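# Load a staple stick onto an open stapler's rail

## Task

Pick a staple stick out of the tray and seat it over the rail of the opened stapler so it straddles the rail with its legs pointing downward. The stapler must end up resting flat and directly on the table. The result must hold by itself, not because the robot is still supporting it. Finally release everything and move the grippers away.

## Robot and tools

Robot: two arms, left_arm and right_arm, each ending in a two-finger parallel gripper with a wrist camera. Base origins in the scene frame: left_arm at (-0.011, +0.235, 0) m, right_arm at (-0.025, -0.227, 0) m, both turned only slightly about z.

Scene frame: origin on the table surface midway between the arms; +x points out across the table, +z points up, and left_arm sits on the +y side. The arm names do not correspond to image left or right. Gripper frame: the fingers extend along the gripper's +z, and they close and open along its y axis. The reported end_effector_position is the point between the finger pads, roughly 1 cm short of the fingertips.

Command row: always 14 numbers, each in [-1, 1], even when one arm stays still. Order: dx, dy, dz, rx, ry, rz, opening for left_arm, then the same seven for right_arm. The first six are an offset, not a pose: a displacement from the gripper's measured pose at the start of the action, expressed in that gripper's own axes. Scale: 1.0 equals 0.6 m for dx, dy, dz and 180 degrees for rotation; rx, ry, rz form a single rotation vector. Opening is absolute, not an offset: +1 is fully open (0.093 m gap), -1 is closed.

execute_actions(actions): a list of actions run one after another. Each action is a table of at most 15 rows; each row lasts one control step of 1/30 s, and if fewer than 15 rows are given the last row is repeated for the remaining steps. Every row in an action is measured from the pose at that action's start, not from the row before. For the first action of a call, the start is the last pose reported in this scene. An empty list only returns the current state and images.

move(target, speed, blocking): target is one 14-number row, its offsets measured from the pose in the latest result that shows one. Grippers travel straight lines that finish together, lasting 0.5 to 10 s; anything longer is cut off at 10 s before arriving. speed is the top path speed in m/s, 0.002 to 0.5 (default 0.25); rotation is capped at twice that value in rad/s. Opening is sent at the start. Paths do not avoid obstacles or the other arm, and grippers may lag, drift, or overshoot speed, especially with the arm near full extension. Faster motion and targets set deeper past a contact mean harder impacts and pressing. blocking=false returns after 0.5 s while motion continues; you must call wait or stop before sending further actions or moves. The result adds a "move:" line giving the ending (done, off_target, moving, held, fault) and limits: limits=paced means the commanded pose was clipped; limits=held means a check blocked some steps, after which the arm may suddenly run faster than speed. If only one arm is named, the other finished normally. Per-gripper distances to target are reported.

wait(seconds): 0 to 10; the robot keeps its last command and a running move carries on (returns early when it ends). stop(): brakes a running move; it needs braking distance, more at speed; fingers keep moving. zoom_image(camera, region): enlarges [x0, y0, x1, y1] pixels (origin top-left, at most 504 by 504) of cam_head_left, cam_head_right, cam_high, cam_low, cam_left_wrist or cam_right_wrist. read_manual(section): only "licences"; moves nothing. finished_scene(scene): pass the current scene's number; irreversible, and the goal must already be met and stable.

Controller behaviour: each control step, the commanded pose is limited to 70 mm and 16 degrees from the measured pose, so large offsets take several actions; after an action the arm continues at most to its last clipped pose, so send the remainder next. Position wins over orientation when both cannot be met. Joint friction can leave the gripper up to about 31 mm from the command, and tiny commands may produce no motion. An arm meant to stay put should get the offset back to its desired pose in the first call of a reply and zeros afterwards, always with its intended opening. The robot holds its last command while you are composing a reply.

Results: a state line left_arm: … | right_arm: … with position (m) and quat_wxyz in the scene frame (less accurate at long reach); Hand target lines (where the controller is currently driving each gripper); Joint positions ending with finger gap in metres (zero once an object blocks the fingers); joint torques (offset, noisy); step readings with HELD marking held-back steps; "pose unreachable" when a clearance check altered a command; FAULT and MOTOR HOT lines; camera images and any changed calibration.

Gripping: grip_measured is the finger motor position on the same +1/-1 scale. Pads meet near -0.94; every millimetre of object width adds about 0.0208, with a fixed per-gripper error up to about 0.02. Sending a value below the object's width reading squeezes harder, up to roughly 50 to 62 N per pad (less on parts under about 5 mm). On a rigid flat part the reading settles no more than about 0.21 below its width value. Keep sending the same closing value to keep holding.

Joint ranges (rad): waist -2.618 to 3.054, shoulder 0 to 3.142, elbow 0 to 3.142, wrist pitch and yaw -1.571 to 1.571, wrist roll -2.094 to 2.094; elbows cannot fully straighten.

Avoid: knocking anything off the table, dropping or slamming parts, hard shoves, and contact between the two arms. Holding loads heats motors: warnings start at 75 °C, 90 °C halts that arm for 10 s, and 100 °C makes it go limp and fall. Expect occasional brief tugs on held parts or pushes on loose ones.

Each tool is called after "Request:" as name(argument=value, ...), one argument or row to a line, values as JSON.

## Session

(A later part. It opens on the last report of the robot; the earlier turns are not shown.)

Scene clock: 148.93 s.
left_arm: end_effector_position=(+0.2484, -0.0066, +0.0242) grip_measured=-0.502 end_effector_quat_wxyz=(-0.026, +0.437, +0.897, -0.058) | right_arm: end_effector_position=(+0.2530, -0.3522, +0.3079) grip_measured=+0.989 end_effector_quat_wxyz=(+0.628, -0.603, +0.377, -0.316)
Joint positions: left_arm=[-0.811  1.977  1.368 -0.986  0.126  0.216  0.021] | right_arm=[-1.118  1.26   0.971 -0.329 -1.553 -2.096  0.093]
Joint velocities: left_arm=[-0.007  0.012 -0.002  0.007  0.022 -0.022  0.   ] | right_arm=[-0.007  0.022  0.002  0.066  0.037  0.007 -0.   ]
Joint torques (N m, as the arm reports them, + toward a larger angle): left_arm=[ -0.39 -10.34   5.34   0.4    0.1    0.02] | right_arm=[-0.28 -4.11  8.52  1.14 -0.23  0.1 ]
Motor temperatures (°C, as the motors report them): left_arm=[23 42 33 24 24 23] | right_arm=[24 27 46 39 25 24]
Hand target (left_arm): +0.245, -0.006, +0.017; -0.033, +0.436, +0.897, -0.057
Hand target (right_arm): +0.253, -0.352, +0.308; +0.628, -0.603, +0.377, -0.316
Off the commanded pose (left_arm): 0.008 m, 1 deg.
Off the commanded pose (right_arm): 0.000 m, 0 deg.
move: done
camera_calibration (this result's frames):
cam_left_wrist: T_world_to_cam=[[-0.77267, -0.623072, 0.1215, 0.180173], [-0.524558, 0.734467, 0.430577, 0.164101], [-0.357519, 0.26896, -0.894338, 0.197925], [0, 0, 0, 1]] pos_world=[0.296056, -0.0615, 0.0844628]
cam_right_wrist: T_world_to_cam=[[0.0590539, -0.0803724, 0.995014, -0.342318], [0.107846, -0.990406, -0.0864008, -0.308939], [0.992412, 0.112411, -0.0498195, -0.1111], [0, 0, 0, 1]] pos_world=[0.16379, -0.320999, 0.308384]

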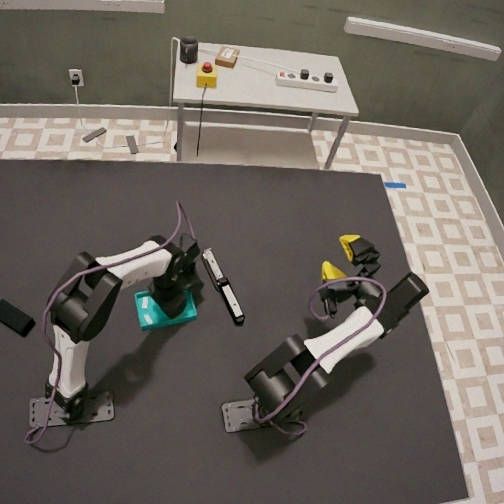

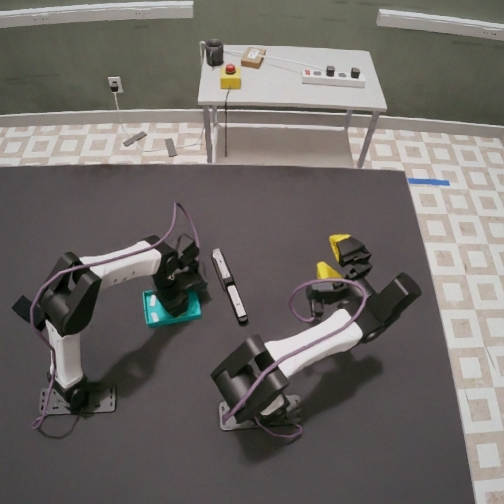

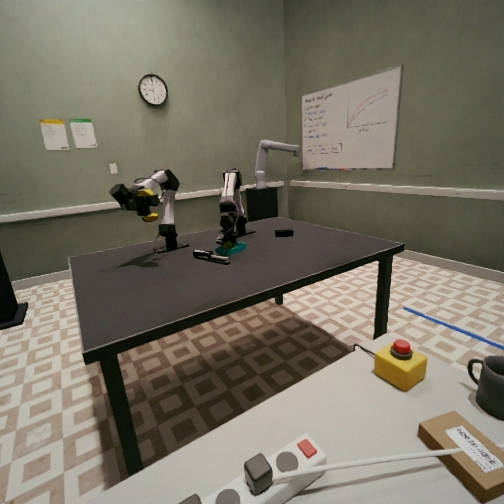

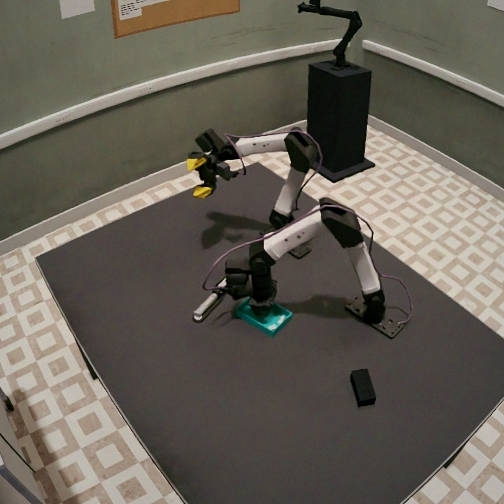

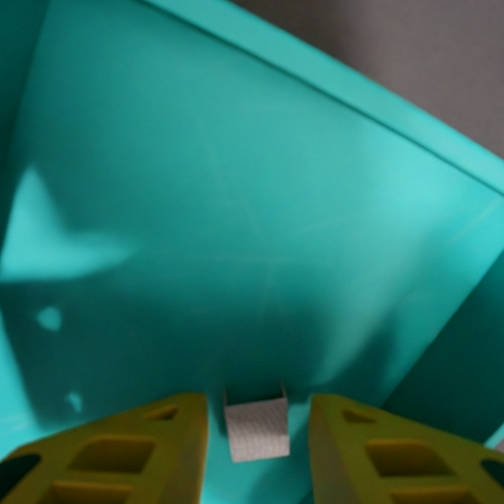

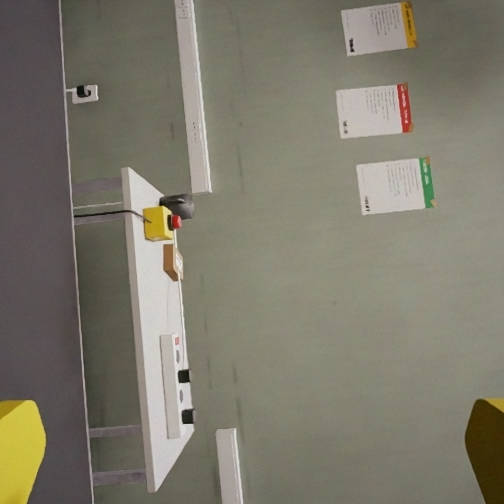

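Request:
execute_actions(
  actions=[
    [[0,0,0,0,0,0,-0.76,0,0,0,0,0,0,1]],
    [[0,0,0,0,0,0,-0.76,0,0,0,0,0,0,1]],
  ],
)

Request:
move(
  target=[0,0,-0.13,0,0,0,-0.76,0,0,0,0,0,0,1],
  speed=0.05,
)

Scene clock: 175.60 s.
left_arm: end_effector_position=(+0.2484, -0.0067, +0.0242) grip_measured=-0.752 end_effector_quat_wxyz=(-0.026, +0.437, +0.897, -0.058) | right_arm: end_effector_position=(+0.2530, -0.3522, +0.3079) grip_measured=+0.989 end_effector_quat_wxyz=(+0.628, -0.603, +0.377, -0.316)
Joint positions: left_arm=[-0.811  1.977  1.368 -0.985  0.126  0.216  0.009] | right_arm=[-1.118  1.26   0.971 -0.329 -1.553 -2.096  0.093]
Joint velocities: left_arm=[-0.012  0.007 -0.002 -0.022 -0.051  0.037  0.   ] | right_arm=[ 0.007 -0.002 -0.027 -0.007 -0.007 -0.081 -0.001]
Joint torques (N m, as the arm reports them, + toward a larger angle): left_arm=[  0.21 -11.47   6.71   0.25   0.08   0.07] | right_arm=[-0.31 -4.16  8.59  1.2  -0.29  0.13]
Motor temperatures (°C, as the motors report them): left_arm=[23 43 32 24 24 23] | right_arm=[24 27 46 38 25 24]
Hand target (left_arm): +0.248, -0.007, +0.024; -0.026, +0.437, +0.897, -0.058
Hand target (right_arm): +0.253, -0.352, +0.308; +0.628, -0.603, +0.377, -0.316
Off the commanded pose (left_arm): 0.000 m, 0 deg.
Off the commanded pose (right_arm): 0.000 m, 0 deg.
Step readings (end_effector_position; steps 1 to 15: 1st action; 16 to 30: 2nd action):
0: left_arm (+0.2484, -0.0067, +0.0242) | right_arm (+0.2530, -0.3522, +0.3079)
1: left_arm (+0.2484, -0.0067, +0.0242) | right_arm (+0.2530, -0.3522, +0.3079)
2: left_arm (+0.2484, -0.0067, +0.0242) | right_arm (+0.2530, -0.3522, +0.3079)
4: left_arm (+0.2484, -0.0067, +0.0242) | right_arm (+0.2530, -0.3522, +0.3079)
8: left_arm (+0.2484, -0.0067, +0.0242) | right_arm (+0.2530, -0.3522, +0.3079)
15: left_arm (+0.2484, -0.0067, +0.0242) | right_arm (+0.2530, -0.3522, +0.3079)
16: left_arm (+0.2484, -0.0067, +0.0242) | right_arm (+0.2530, -0.3522, +0.3079)
17: left_arm (+0.2484, -0.0067, +0.0242) | right_arm (+0.2530, -0.3522, +0.3079)
19: left_arm (+0.2484, -0.0067, +0.0242) | right_arm (+0.2530, -0.3522, +0.3079)
23: left_arm (+0.2484, -0.0067, +0.0242) | right_arm (+0.2530, -0.3522, +0.3079)
30: end_effector_position above
camera_calibration (this result's frames):
cam_left_wrist: T_world_to_cam=[[-0.772706, -0.623042, 0.121425, 0.180202], [-0.524685, 0.734572, 0.430244, 0.164222], [-0.357256, 0.268742, -0.894509, 0.197901], [0, 0, 0, 1]] pos_world=[0.296109, -0.061544, 0.084488]
cam_right_wrist: T_world_to_cam=[[0.0590539, -0.0803724, 0.995014, -0.342318], [0.107846, -0.990406, -0.0864008, -0.308939], [0.992412, 0.112411, -0.0498195, -0.1111], [0, 0, 0, 1]] pos_world=[0.16379, -0.320999, 0.308384]

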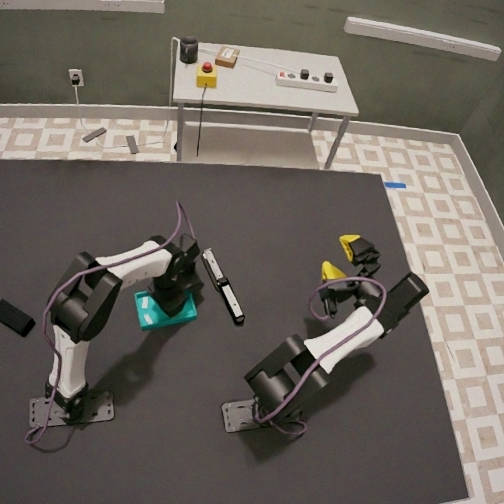

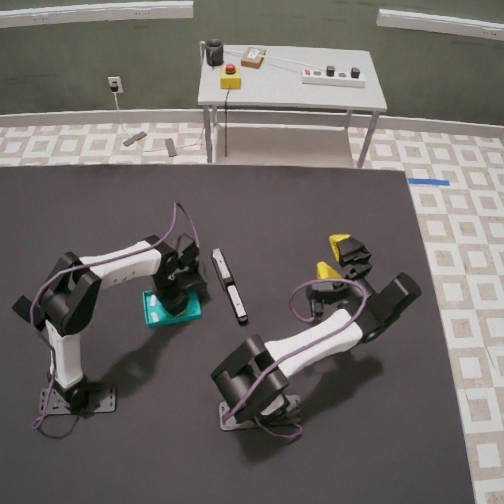

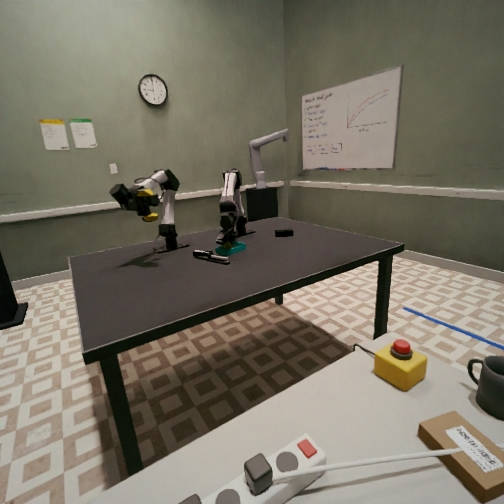

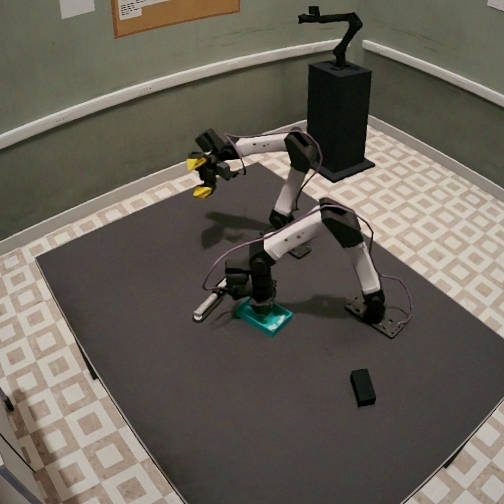

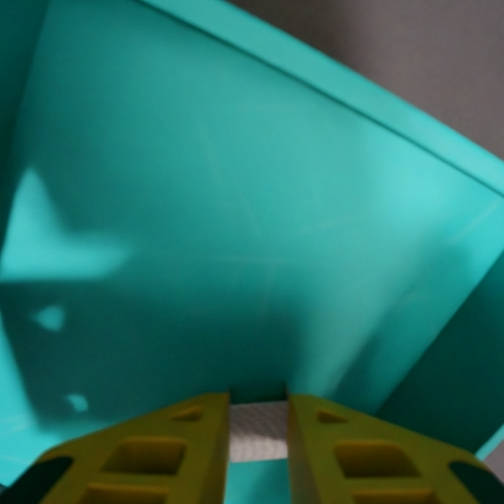

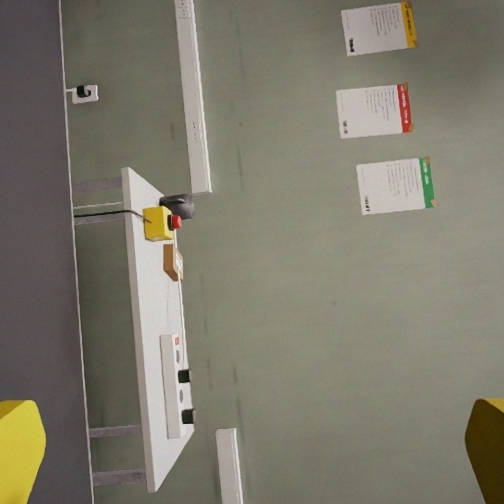

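Scene clock: 177.63 s.
left_arm: end_effector_position=(+0.2514, -0.0025, +0.0933) grip_measured=-0.752 end_effector_quat_wxyz=(-0.036, +0.437, +0.897, -0.056) | right_arm: end_effector_position=(+0.2530, -0.3522, +0.3079) grip_measured=+0.989 end_effector_quat_wxyz=(+0.628, -0.603, +0.377, -0.316)
Joint positions: left_arm=[-0.796  1.932  1.588 -1.271  0.126  0.232  0.009] | right_arm=[-1.118  1.26   0.971 -0.329 -1.553 -2.096  0.093]
Joint velocities: left_arm=[ 0.002 -0.002 -0.007 -0.037 -0.066  0.051  0.   ] | right_arm=[ 0.007  0.007 -0.017  0.007 -0.007 -0.022 -0.   ]
Joint torques (N m, as the arm reports them, + toward a larger angle): left_arm=[  1.21 -12.7    8.77   0.15   0.07   0.15] | right_arm=[-0.29 -4.02  8.52  1.18 -0.24  0.14]
Motor temperatures (°C, as the motors report them): left_arm=[23 44 33 24 24 23] | right_arm=[24 27 46 38 25 24]
Hand target (left_arm): +0.256, -0.001, +0.102; -0.026, +0.437, +0.897, -0.058
Hand target (right_arm): +0.253, -0.352, +0.308; +0.628, -0.603, +0.377, -0.316
Off the commanded pose (left_arm): 0.010 m, 1 deg.
Off the commanded pose (right_arm): 0.000 m, 0 deg.
move: done
camera_calibration (this result's frames):
cam_left_wrist: T_world_to_cam=[[-0.771639, -0.62346, 0.125982, 0.17603], [-0.516809, 0.730008, 0.447211, 0.129418], [-0.370786, 0.279977, -0.885512, 0.262287], [0, 0, 0, 1]] pos_world=[0.299968, -0.0581628, 0.152205]
cam_right_wrist: T_world_to_cam=[[0.0590539, -0.0803724, 0.995014, -0.342318], [0.107846, -0.990406, -0.0864008, -0.308939], [0.992412, 0.112411, -0.0498195, -0.1111], [0, 0, 0, 1]] pos_world=[0.16379, -0.320999, 0.308384]

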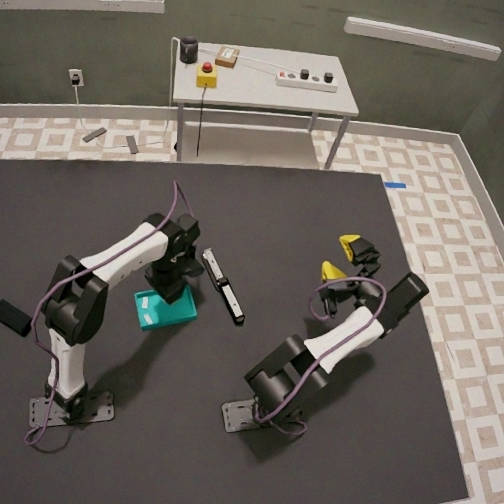

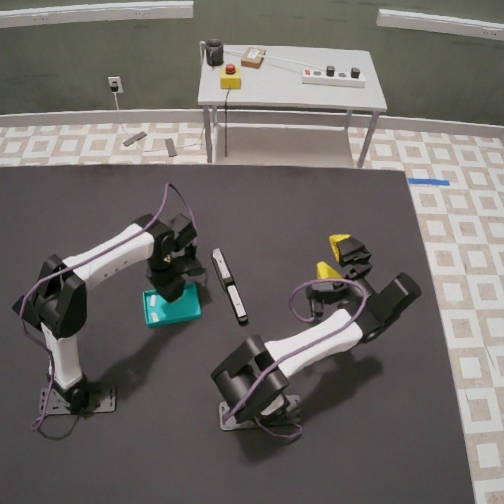

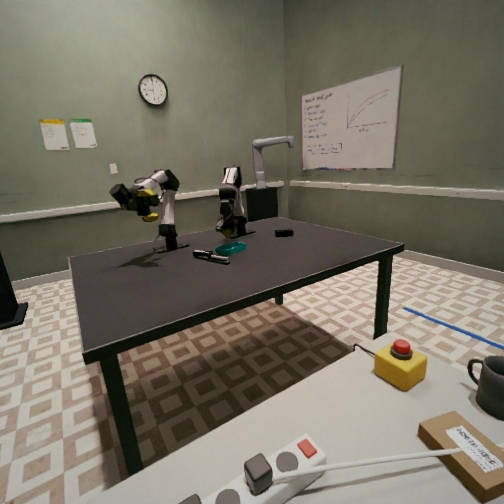

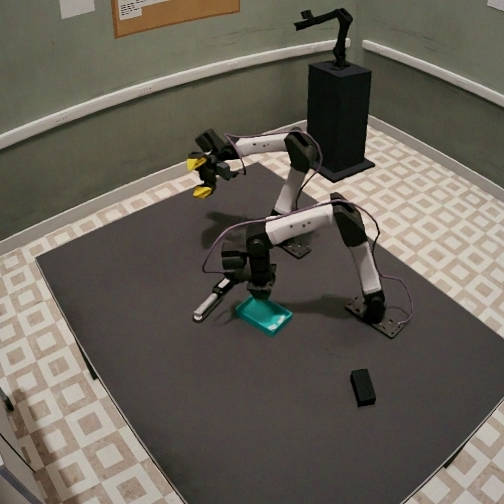

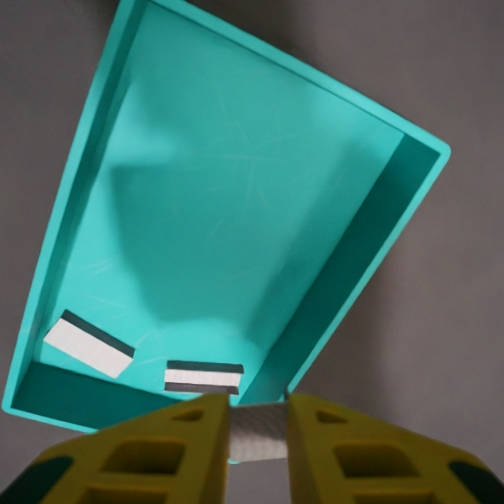

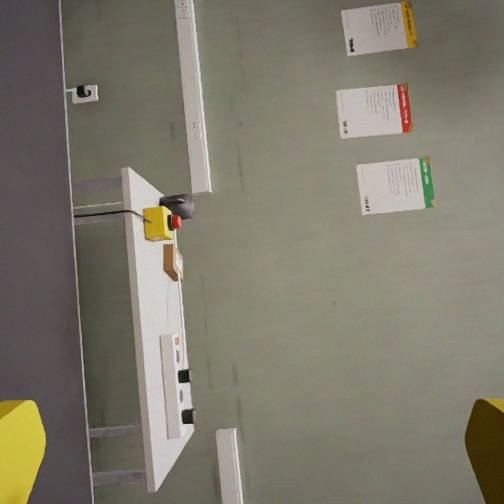

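Request:
zoom_image(
  camera="cam_left_wrist",
  region=[180,360,340,504],
)

Request:
zoom_image(
  camera="cam_head_left",
  region=[130,230,270,340],
)

Region (180, 360, 340, 504) of cam_left_wrist's 504x504 image, scaled by 3.150, with more detail than that image has; it fills the top 454 rows of this view, and the rest is white.

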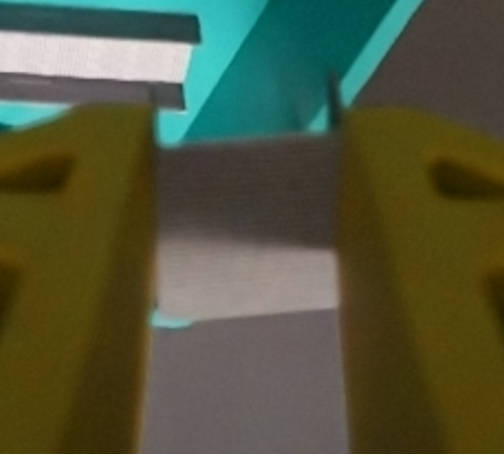

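Region (130, 230, 270, 340) of cam_head_left's 504x504 image, scaled by 3.600, with more detail than that image has; it fills the top 396 rows of this view, and the rest is white.

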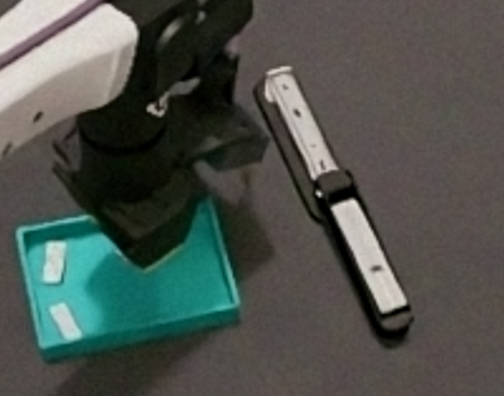

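Request:
move(
  target=[-0.238,-0.026,-0.046,0,0,-0.428,-0.76,0,0,0,0,0,0,1],
  speed=0.12,
)

Scene clock: 214.97 s.
left_arm: end_effector_position=(+0.3319, -0.1170, +0.1192) grip_measured=-0.752 end_effector_quat_wxyz=(-0.024, -0.219, +0.972, -0.078) | right_arm: end_effector_position=(+0.2530, -0.3522, +0.3079) grip_measured=+0.989 end_effector_quat_wxyz=(+0.628, -0.603, +0.377, -0.316)
Joint positions: left_arm=[-0.875  2.477  2.571 -1.561  0.126 -1.207  0.009] | right_arm=[-1.118  1.26   0.971 -0.329 -1.553 -2.096  0.093]
Joint velocities: left_arm=[-0.002  0.002 -0.012  0.066  0.037 -0.037  0.001] | right_arm=[ 0.002 -0.012  0.007  0.007 -0.066 -0.095 -0.001]
Joint torques (N m, as the arm reports them, + toward a larger angle): left_arm=[ -0.76 -15.11   8.73   0.41   0.09   0.  ] | right_arm=[-0.3  -4.09  8.44  1.17 -0.24  0.07]
Motor temperatures (°C, as the motors report them): left_arm=[23 49 36 23 24 23] | right_arm=[24 27 47 38 25 24]
Hand target (left_arm): +0.328, -0.122, +0.119; -0.027, -0.220, +0.972, -0.080
Hand target (right_arm): +0.253, -0.352, +0.308; +0.628, -0.603, +0.377, -0.316
Off the commanded pose (left_arm): 0.006 m, 8 deg.
Off the commanded pose (right_arm): 0.000 m, 0 deg.
joint sent to its limit (left arm) — the command would take joint 4 (wrist pitch) past its lower limit, so that joint was sent only as far as its limit.
move: off_target (left_arm)
camera_calibration (this result's frames):
cam_left_wrist: T_world_to_cam=[[0.442885, -0.886542, 0.133775, -0.271356], [-0.800575, -0.323861, 0.504177, 0.207055], [-0.403649, -0.330389, -0.853177, 0.282738], [0, 0, 0, 1]] pos_world=[0.40007, -0.0800979, 0.173133]
cam_right_wrist: T_world_to_cam=[[0.0590539, -0.0803724, 0.995014, -0.342318], [0.107846, -0.990406, -0.0864008, -0.308939], [0.992412, 0.112411, -0.0498195, -0.1111], [0, 0, 0, 1]] pos_world=[0.16379, -0.320999, 0.308384]

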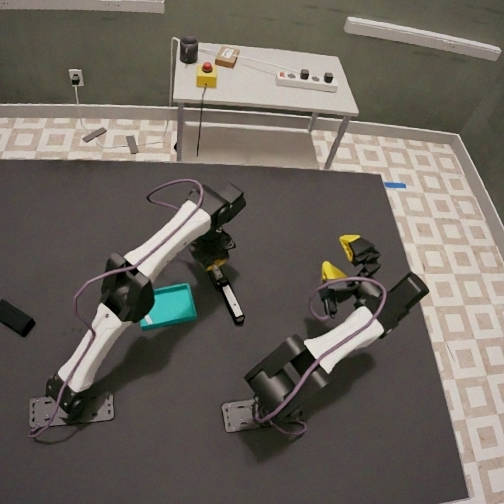

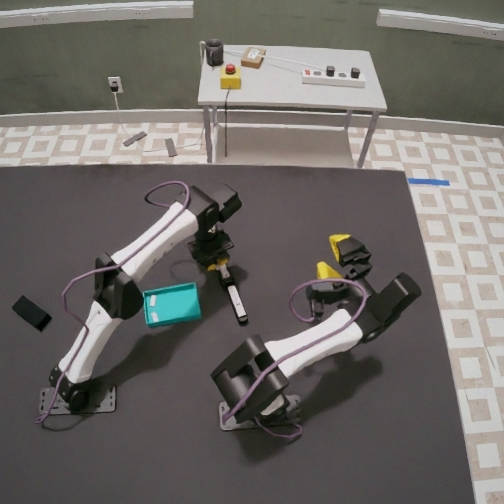

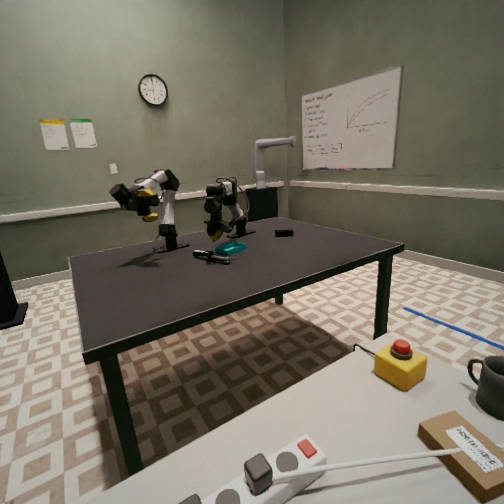

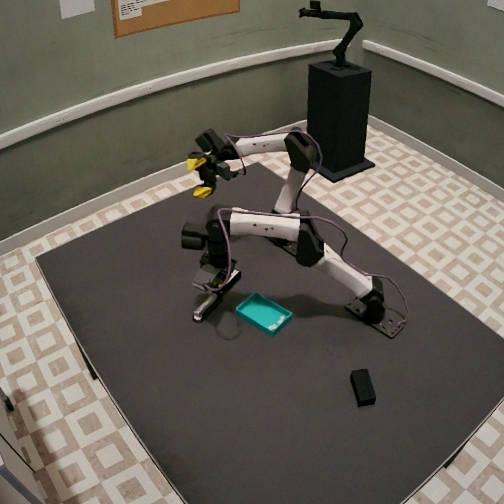

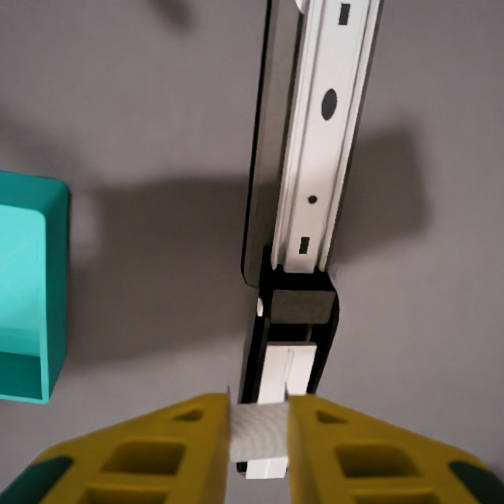

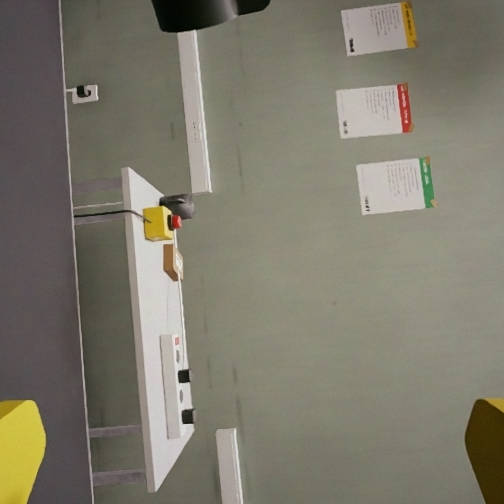

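Request:
move(
  target=[-0.057,-0.041,0.059,-0.045,0.005,0.012,-0.76,0,0,0,0,0,0,1],
  speed=0.04,
)

Scene clock: 246.03 s.
left_arm: end_effector_position=(+0.3663, -0.1339, +0.0843) grip_measured=-0.752 end_effector_quat_wxyz=(+0.004, -0.202, +0.975, -0.089) | right_arm: end_effector_position=(+0.2530, -0.3522, +0.3079) grip_measured=+0.989 end_effector_quat_wxyz=(+0.628, -0.603, +0.377, -0.316)
Joint positions: left_arm=[-0.863  2.688  2.83  -1.562  0.098 -1.159  0.009] | right_arm=[-1.118  1.26   0.971 -0.329 -1.553 -2.096  0.093]
Joint velocities: left_arm=[ 0.002 -0.012  0.022  0.066  0.007  0.022  0.   ] | right_arm=[-0.017  0.017  0.002 -0.066  0.022 -0.037  0.   ]
Joint torques (N m, as the arm reports them, + toward a larger angle): left_arm=[  1.01 -16.59   8.78   0.51  -0.07   0.16] | right_arm=[-0.19 -4.09  8.57  1.21 -0.25  0.1 ]
Motor temperatures (°C, as the motors report them): left_arm=[23 55 37 23 24 23] | right_arm=[24 27 47 38 25 24]
Hand target (left_arm): +0.372, -0.129, +0.084; +0.009, -0.202, +0.975, -0.088
Hand target (right_arm): +0.253, -0.352, +0.308; +0.628, -0.603, +0.377, -0.316
Off the commanded pose (left_arm): 0.008 m, 11 deg.
Off the commanded pose (right_arm): 0.000 m, 0 deg.
joint sent to its limit (left arm) — the command would take joint 4 (wrist pitch) past its lower limit, so that joint was sent only as far as its limit.
move: off_target (left_arm)
camera_calibration (this result's frames):
cam_left_wrist: T_world_to_cam=[[0.406424, -0.89788, 0.169205, -0.288034], [-0.839252, -0.293646, 0.457634, 0.268822], [-0.361214, -0.327999, -0.872892, 0.247715], [0, 0, 0, 1]] pos_world=[0.432152, -0.0984313, 0.141943]
cam_right_wrist: T_world_to_cam=[[0.0590539, -0.0803724, 0.995014, -0.342318], [0.107846, -0.990406, -0.0864008, -0.308939], [0.992412, 0.112411, -0.0498195, -0.1111], [0, 0, 0, 1]] pos_world=[0.16379, -0.320999, 0.308384]

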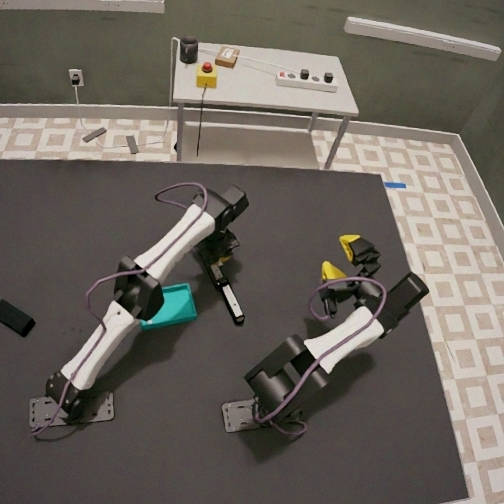

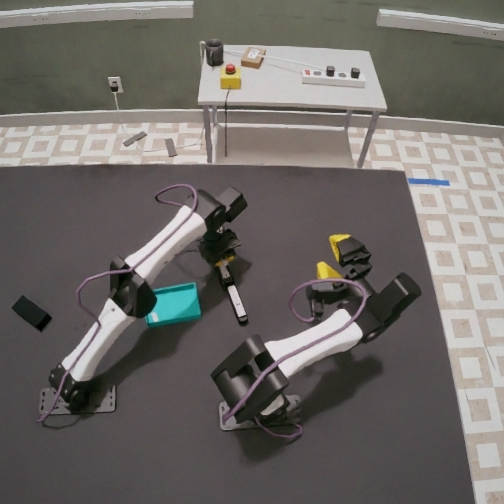

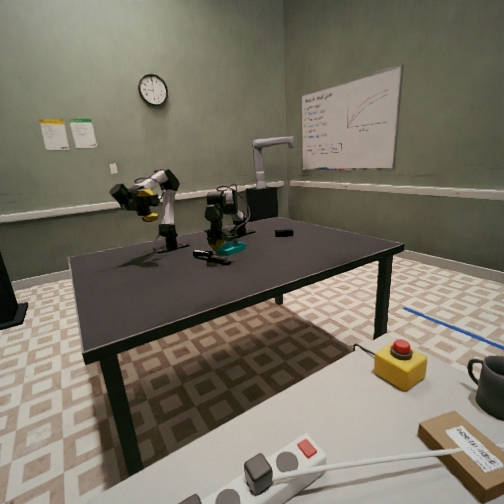

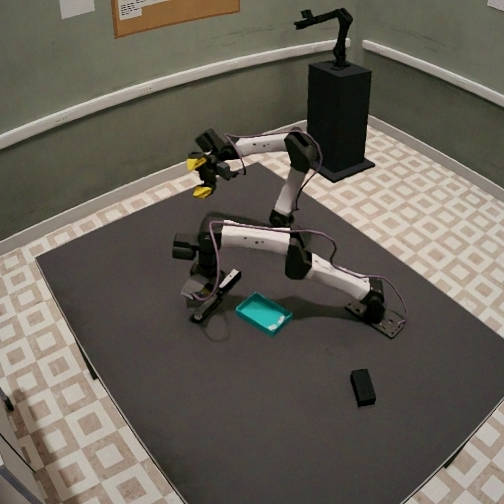

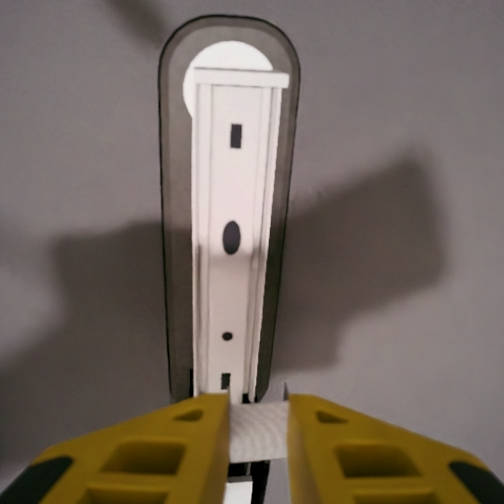

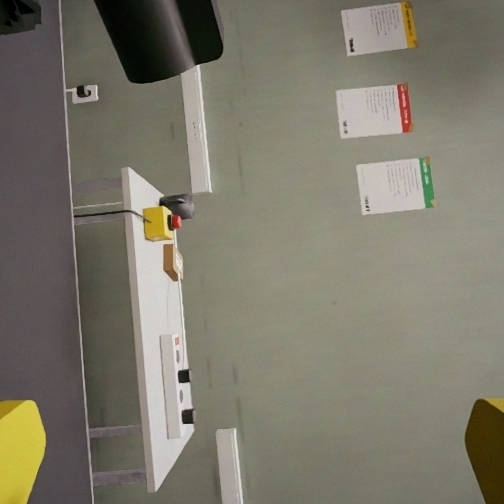

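Request:
move(
  target=[0.12,0.17,-0.02,-0.056,-0.009,0,-0.76,0,0,0,0,0,0,1],
  speed=0.08,
)

Scene clock: 268.83 s.
left_arm: end_effector_position=(+0.2626, -0.0673, +0.0798) grip_measured=-0.752 end_effector_quat_wxyz=(-0.008, -0.202, +0.979, +0.002) | right_arm: end_effector_position=(+0.2530, -0.3522, +0.3079) grip_measured=+0.989 end_effector_quat_wxyz=(+0.628, -0.603, +0.377, -0.316)
Joint positions: left_arm=[-0.95   2.125  1.822 -1.279  0.012 -1.238  0.009] | right_arm=[-1.118  1.26   0.971 -0.329 -1.553 -2.096  0.093]
Joint velocities: left_arm=[-0.017  0.007 -0.002 -0.037  0.007 -0.022  0.   ] | right_arm=[-0.012 -0.017 -0.012  0.007 -0.022  0.022  0.001]
Joint torques (N m, as the arm reports them, + toward a larger angle): left_arm=[ -0.68 -14.93   5.87   0.35  -0.12  -0.05] | right_arm=[-0.21 -4.16  8.61  1.15 -0.26  0.11]
Motor temperatures (°C, as the motors report them): left_arm=[23 61 37 23 24 24] | right_arm=[24 27 48 38 25 24]
Hand target (left_arm): +0.261, -0.069, +0.081; -0.001, -0.203, +0.979, -0.001
Hand target (right_arm): +0.253, -0.352, +0.308; +0.628, -0.603, +0.377, -0.316
Off the commanded pose (left_arm): 0.003 m, 1 deg.
Off the commanded pose (right_arm): 0.000 m, 0 deg.
move: done
camera_calibration (this result's frames):
cam_left_wrist: T_world_to_cam=[[0.408953, -0.912456, -0.0134713, -0.17237], [-0.812652, -0.370858, 0.449512, 0.191945], [-0.415156, -0.172882, -0.893173, 0.254362], [0, 0, 0, 1]] pos_world=[0.332076, -0.042121, 0.138585]
cam_right_wrist: T_world_to_cam=[[0.0590539, -0.0803724, 0.995014, -0.342318], [0.107846, -0.990406, -0.0864008, -0.308939], [0.992412, 0.112411, -0.0498195, -0.1111], [0, 0, 0, 1]] pos_world=[0.16379, -0.320999, 0.308384]

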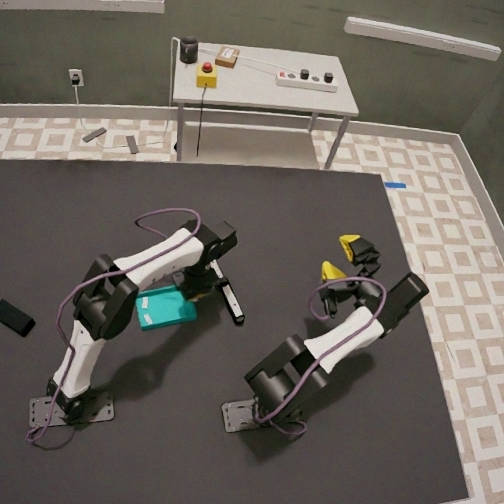

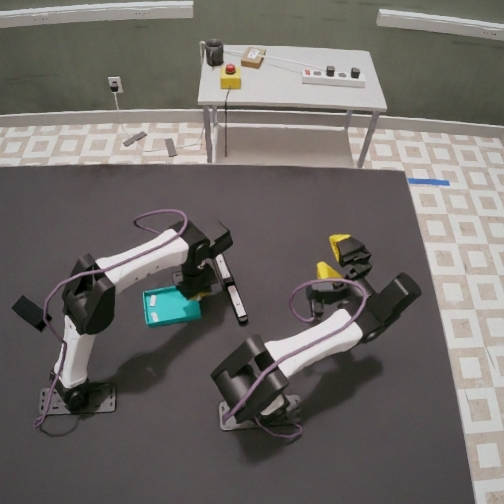

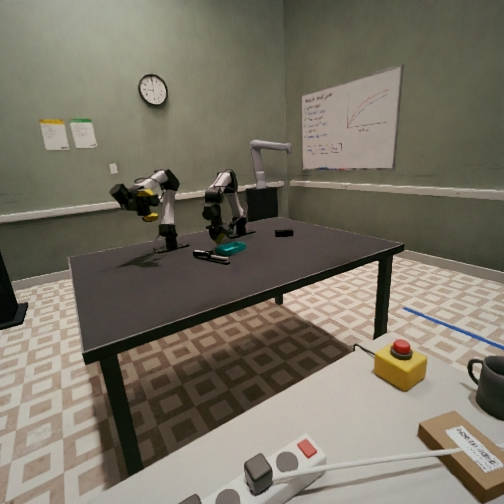

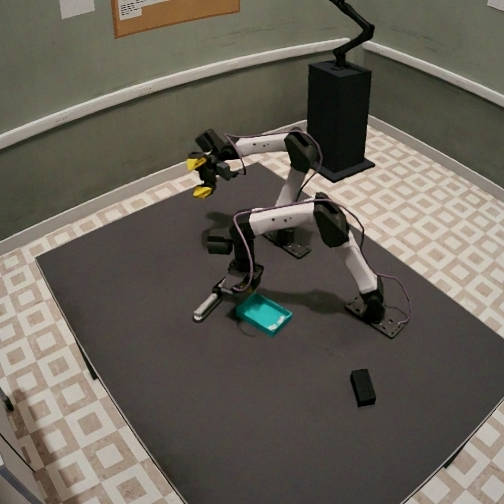

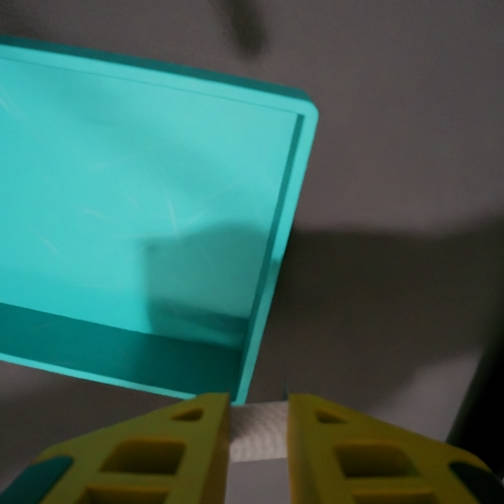

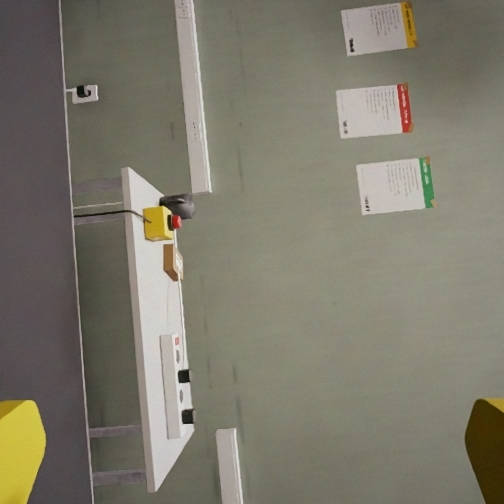

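Request:
move(
  target=[0.168,0.085,-0.02,0,0,0,-0.76,0,0,0,0,0,0,1],
  speed=0.1,
)

Request:
move(
  target=[0,0,0.105,0,0,0,-0.76,0,0,0,0,0,0,1],
  speed=0.04,
)

Scene clock: 285.67 s.
left_arm: end_effector_position=(+0.1531, -0.0600, +0.0941) grip_measured=-0.752 end_effector_quat_wxyz=(-0.010, -0.200, +0.980, +0.006) | right_arm: end_effector_position=(+0.2530, -0.3522, +0.3079) grip_measured=+0.989 end_effector_quat_wxyz=(+0.628, -0.603, +0.377, -0.316)
Joint positions: left_arm=[-1.176  1.846  1.482 -1.225  0.016 -1.458  0.009] | right_arm=[-1.118  1.26   0.971 -0.329 -1.553 -2.096  0.093]
Joint velocities: left_arm=[ 0.002  0.012 -0.017  0.007 -0.022 -0.037  0.   ] | right_arm=[-0.007  0.002 -0.007 -0.022 -0.066 -0.007 -0.   ]
Joint torques (N m, as the arm reports them, + toward a larger angle): left_arm=[ -0.52 -11.81   5.66   0.29  -0.01  -0.06] | right_arm=[-0.33 -4.12  8.45  1.17 -0.29  0.13]
Motor temperatures (°C, as the motors report them): left_arm=[23 61 36 23 24 24] | right_arm=[24 27 48 37 25 24]
Hand target (left_arm): +0.149, -0.060, +0.094; -0.011, -0.202, +0.979, +0.001
Hand target (right_arm): +0.253, -0.352, +0.308; +0.628, -0.603, +0.377, -0.316
Off the commanded pose (left_arm): 0.003 m, 1 deg.
Off the commanded pose (right_arm): 0.000 m, 0 deg.
move: done
camera_calibration (this result's frames):
cam_left_wrist: T_world_to_cam=[[0.403982, -0.914493, -0.0223746, -0.119273], [-0.812141, -0.369809, 0.451296, 0.0989851], [-0.420982, -0.164144, -0.892094, 0.22428], [0, 0, 0, 1]] pos_world=[0.222992, -0.035654, 0.152739]
cam_right_wrist: T_world_to_cam=[[0.0590539, -0.0803724, 0.995014, -0.342318], [0.107846, -0.990406, -0.0864008, -0.308939], [0.992412, 0.112411, -0.0498195, -0.1111], [0, 0, 0, 1]] pos_world=[0.16379, -0.320999, 0.308384]

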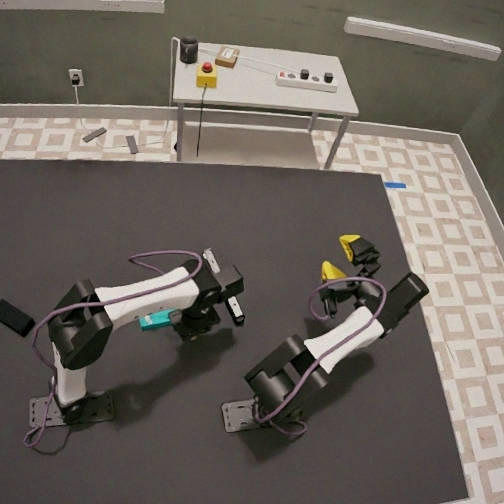

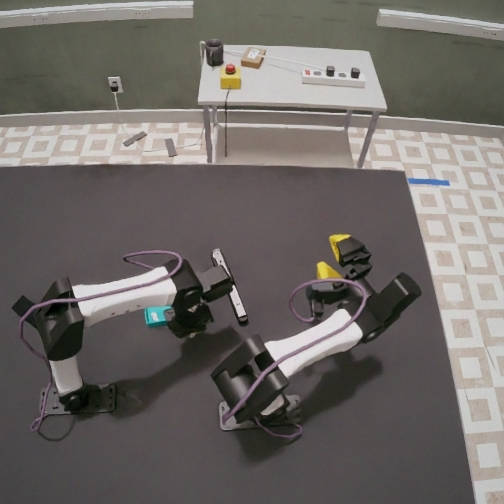

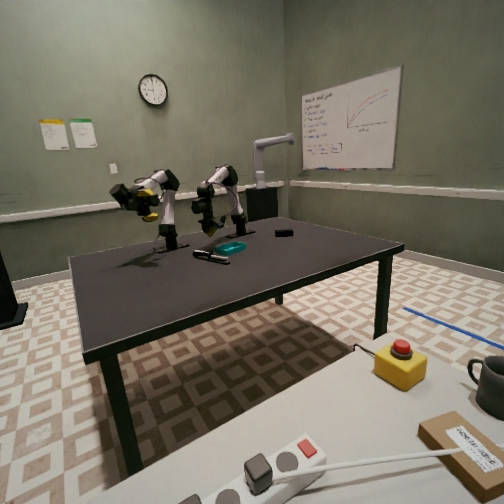

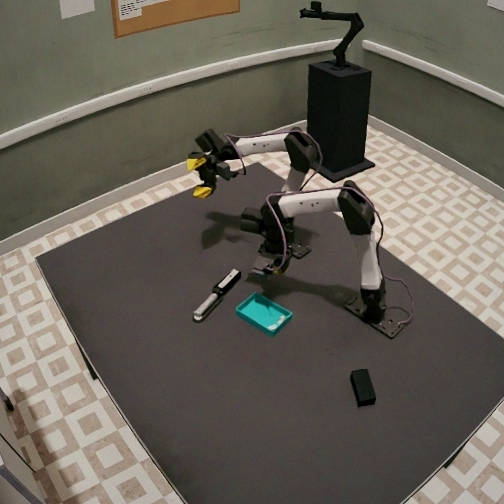

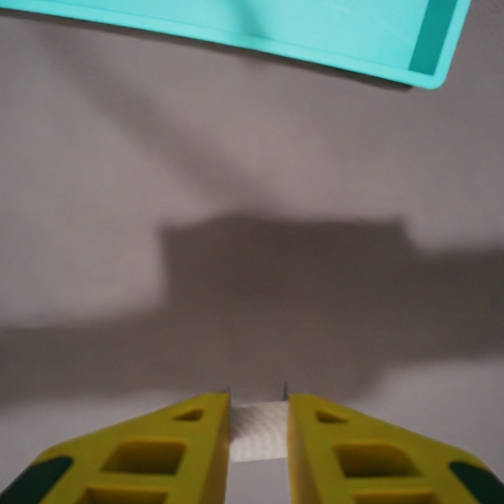

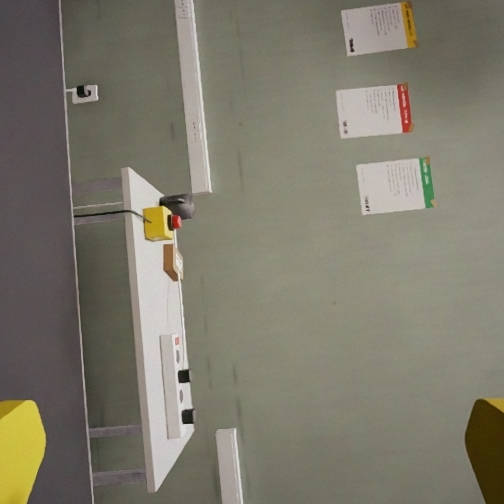

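Scene clock: 287.67 s.
left_arm: end_effector_position=(+0.1537, -0.0611, +0.0376) grip_measured=-0.752 end_effector_quat_wxyz=(-0.008, -0.200, +0.980, +0.000) | right_arm: end_effector_position=(+0.2530, -0.3522, +0.3079) grip_measured=+0.989 end_effector_quat_wxyz=(+0.628, -0.603, +0.377, -0.316)
Joint positions: left_arm=[-1.176  1.889  1.308 -0.995  0.016 -1.459  0.009] | right_arm=[-1.118  1.26   0.971 -0.329 -1.553 -2.096  0.093]
Joint velocities: left_arm=[-0.012  0.022 -0.012 -0.007 -0.051  0.022  0.   ] | right_arm=[-0.017 -0.002  0.017  0.022  0.007 -0.007  0.   ]
Joint torques (N m, as the arm reports them, + toward a larger angle): left_arm=[-0.05 -9.71  5.51  0.34 -0.03  0.04] | right_arm=[-0.37 -4.09  8.48  1.17 -0.29  0.1 ]
Motor temperatures (°C, as the motors report them): left_arm=[23 60 36 23 24 24] | right_arm=[24 27 48 37 25 24]
Hand target (left_arm): +0.152, -0.059, +0.031; -0.010, -0.200, +0.980, +0.006
Hand target (right_arm): +0.253, -0.352, +0.308; +0.628, -0.603, +0.377, -0.316
Off the commanded pose (left_arm): 0.007 m, 1 deg.
Off the commanded pose (right_arm): 0.000 m, 0 deg.
move: done
camera_calibration (this result's frames):
cam_left_wrist: T_world_to_cam=[[0.404431, -0.914515, -0.00985453, -0.122343], [-0.814792, -0.365182, 0.450284, 0.125315], [-0.41539, -0.174079, -0.892831, 0.172512], [0, 0, 0, 1]] pos_world=[0.223244, -0.0360913, 0.096391]
cam_right_wrist: T_world_to_cam=[[0.0590539, -0.0803724, 0.995014, -0.342318], [0.107846, -0.990406, -0.0864008, -0.308939], [0.992412, 0.112411, -0.0498195, -0.1111], [0, 0, 0, 1]] pos_world=[0.16379, -0.320999, 0.308384]

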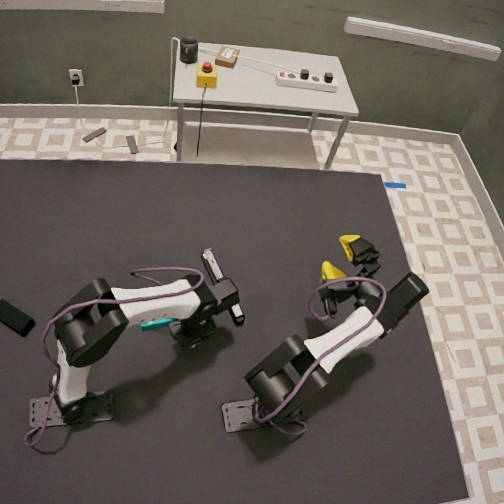

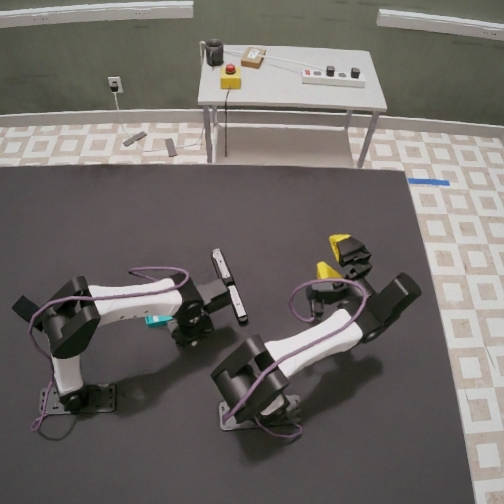

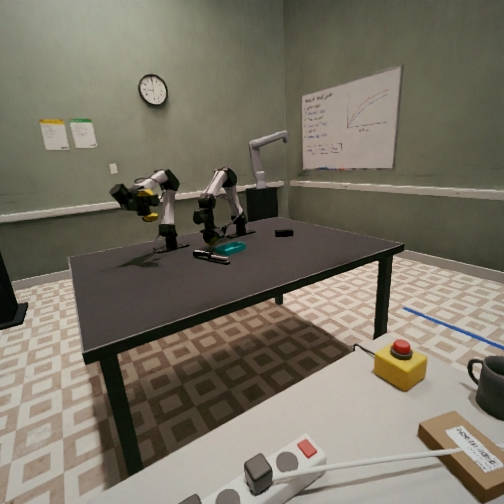

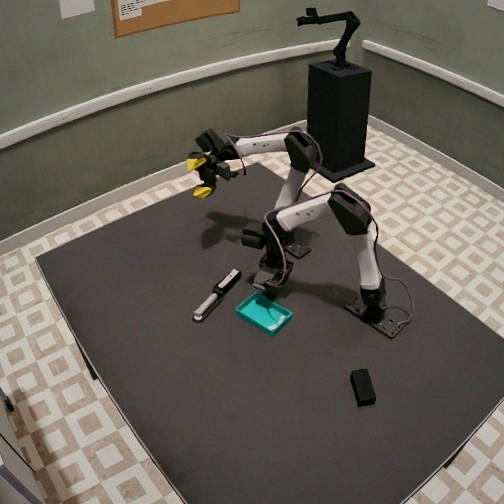

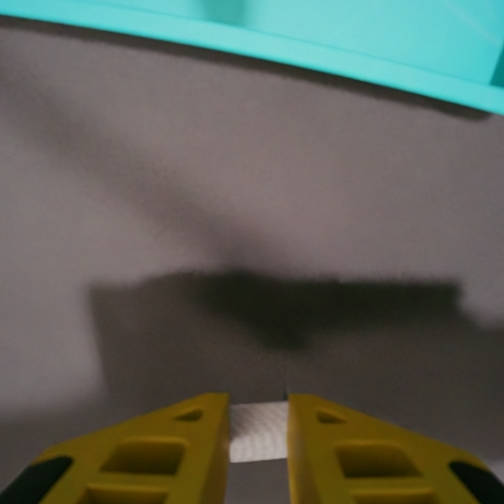

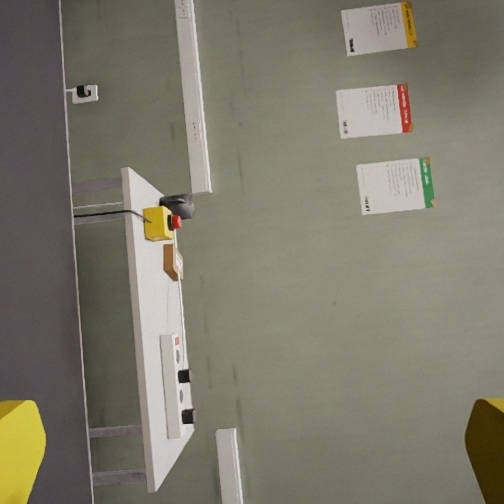

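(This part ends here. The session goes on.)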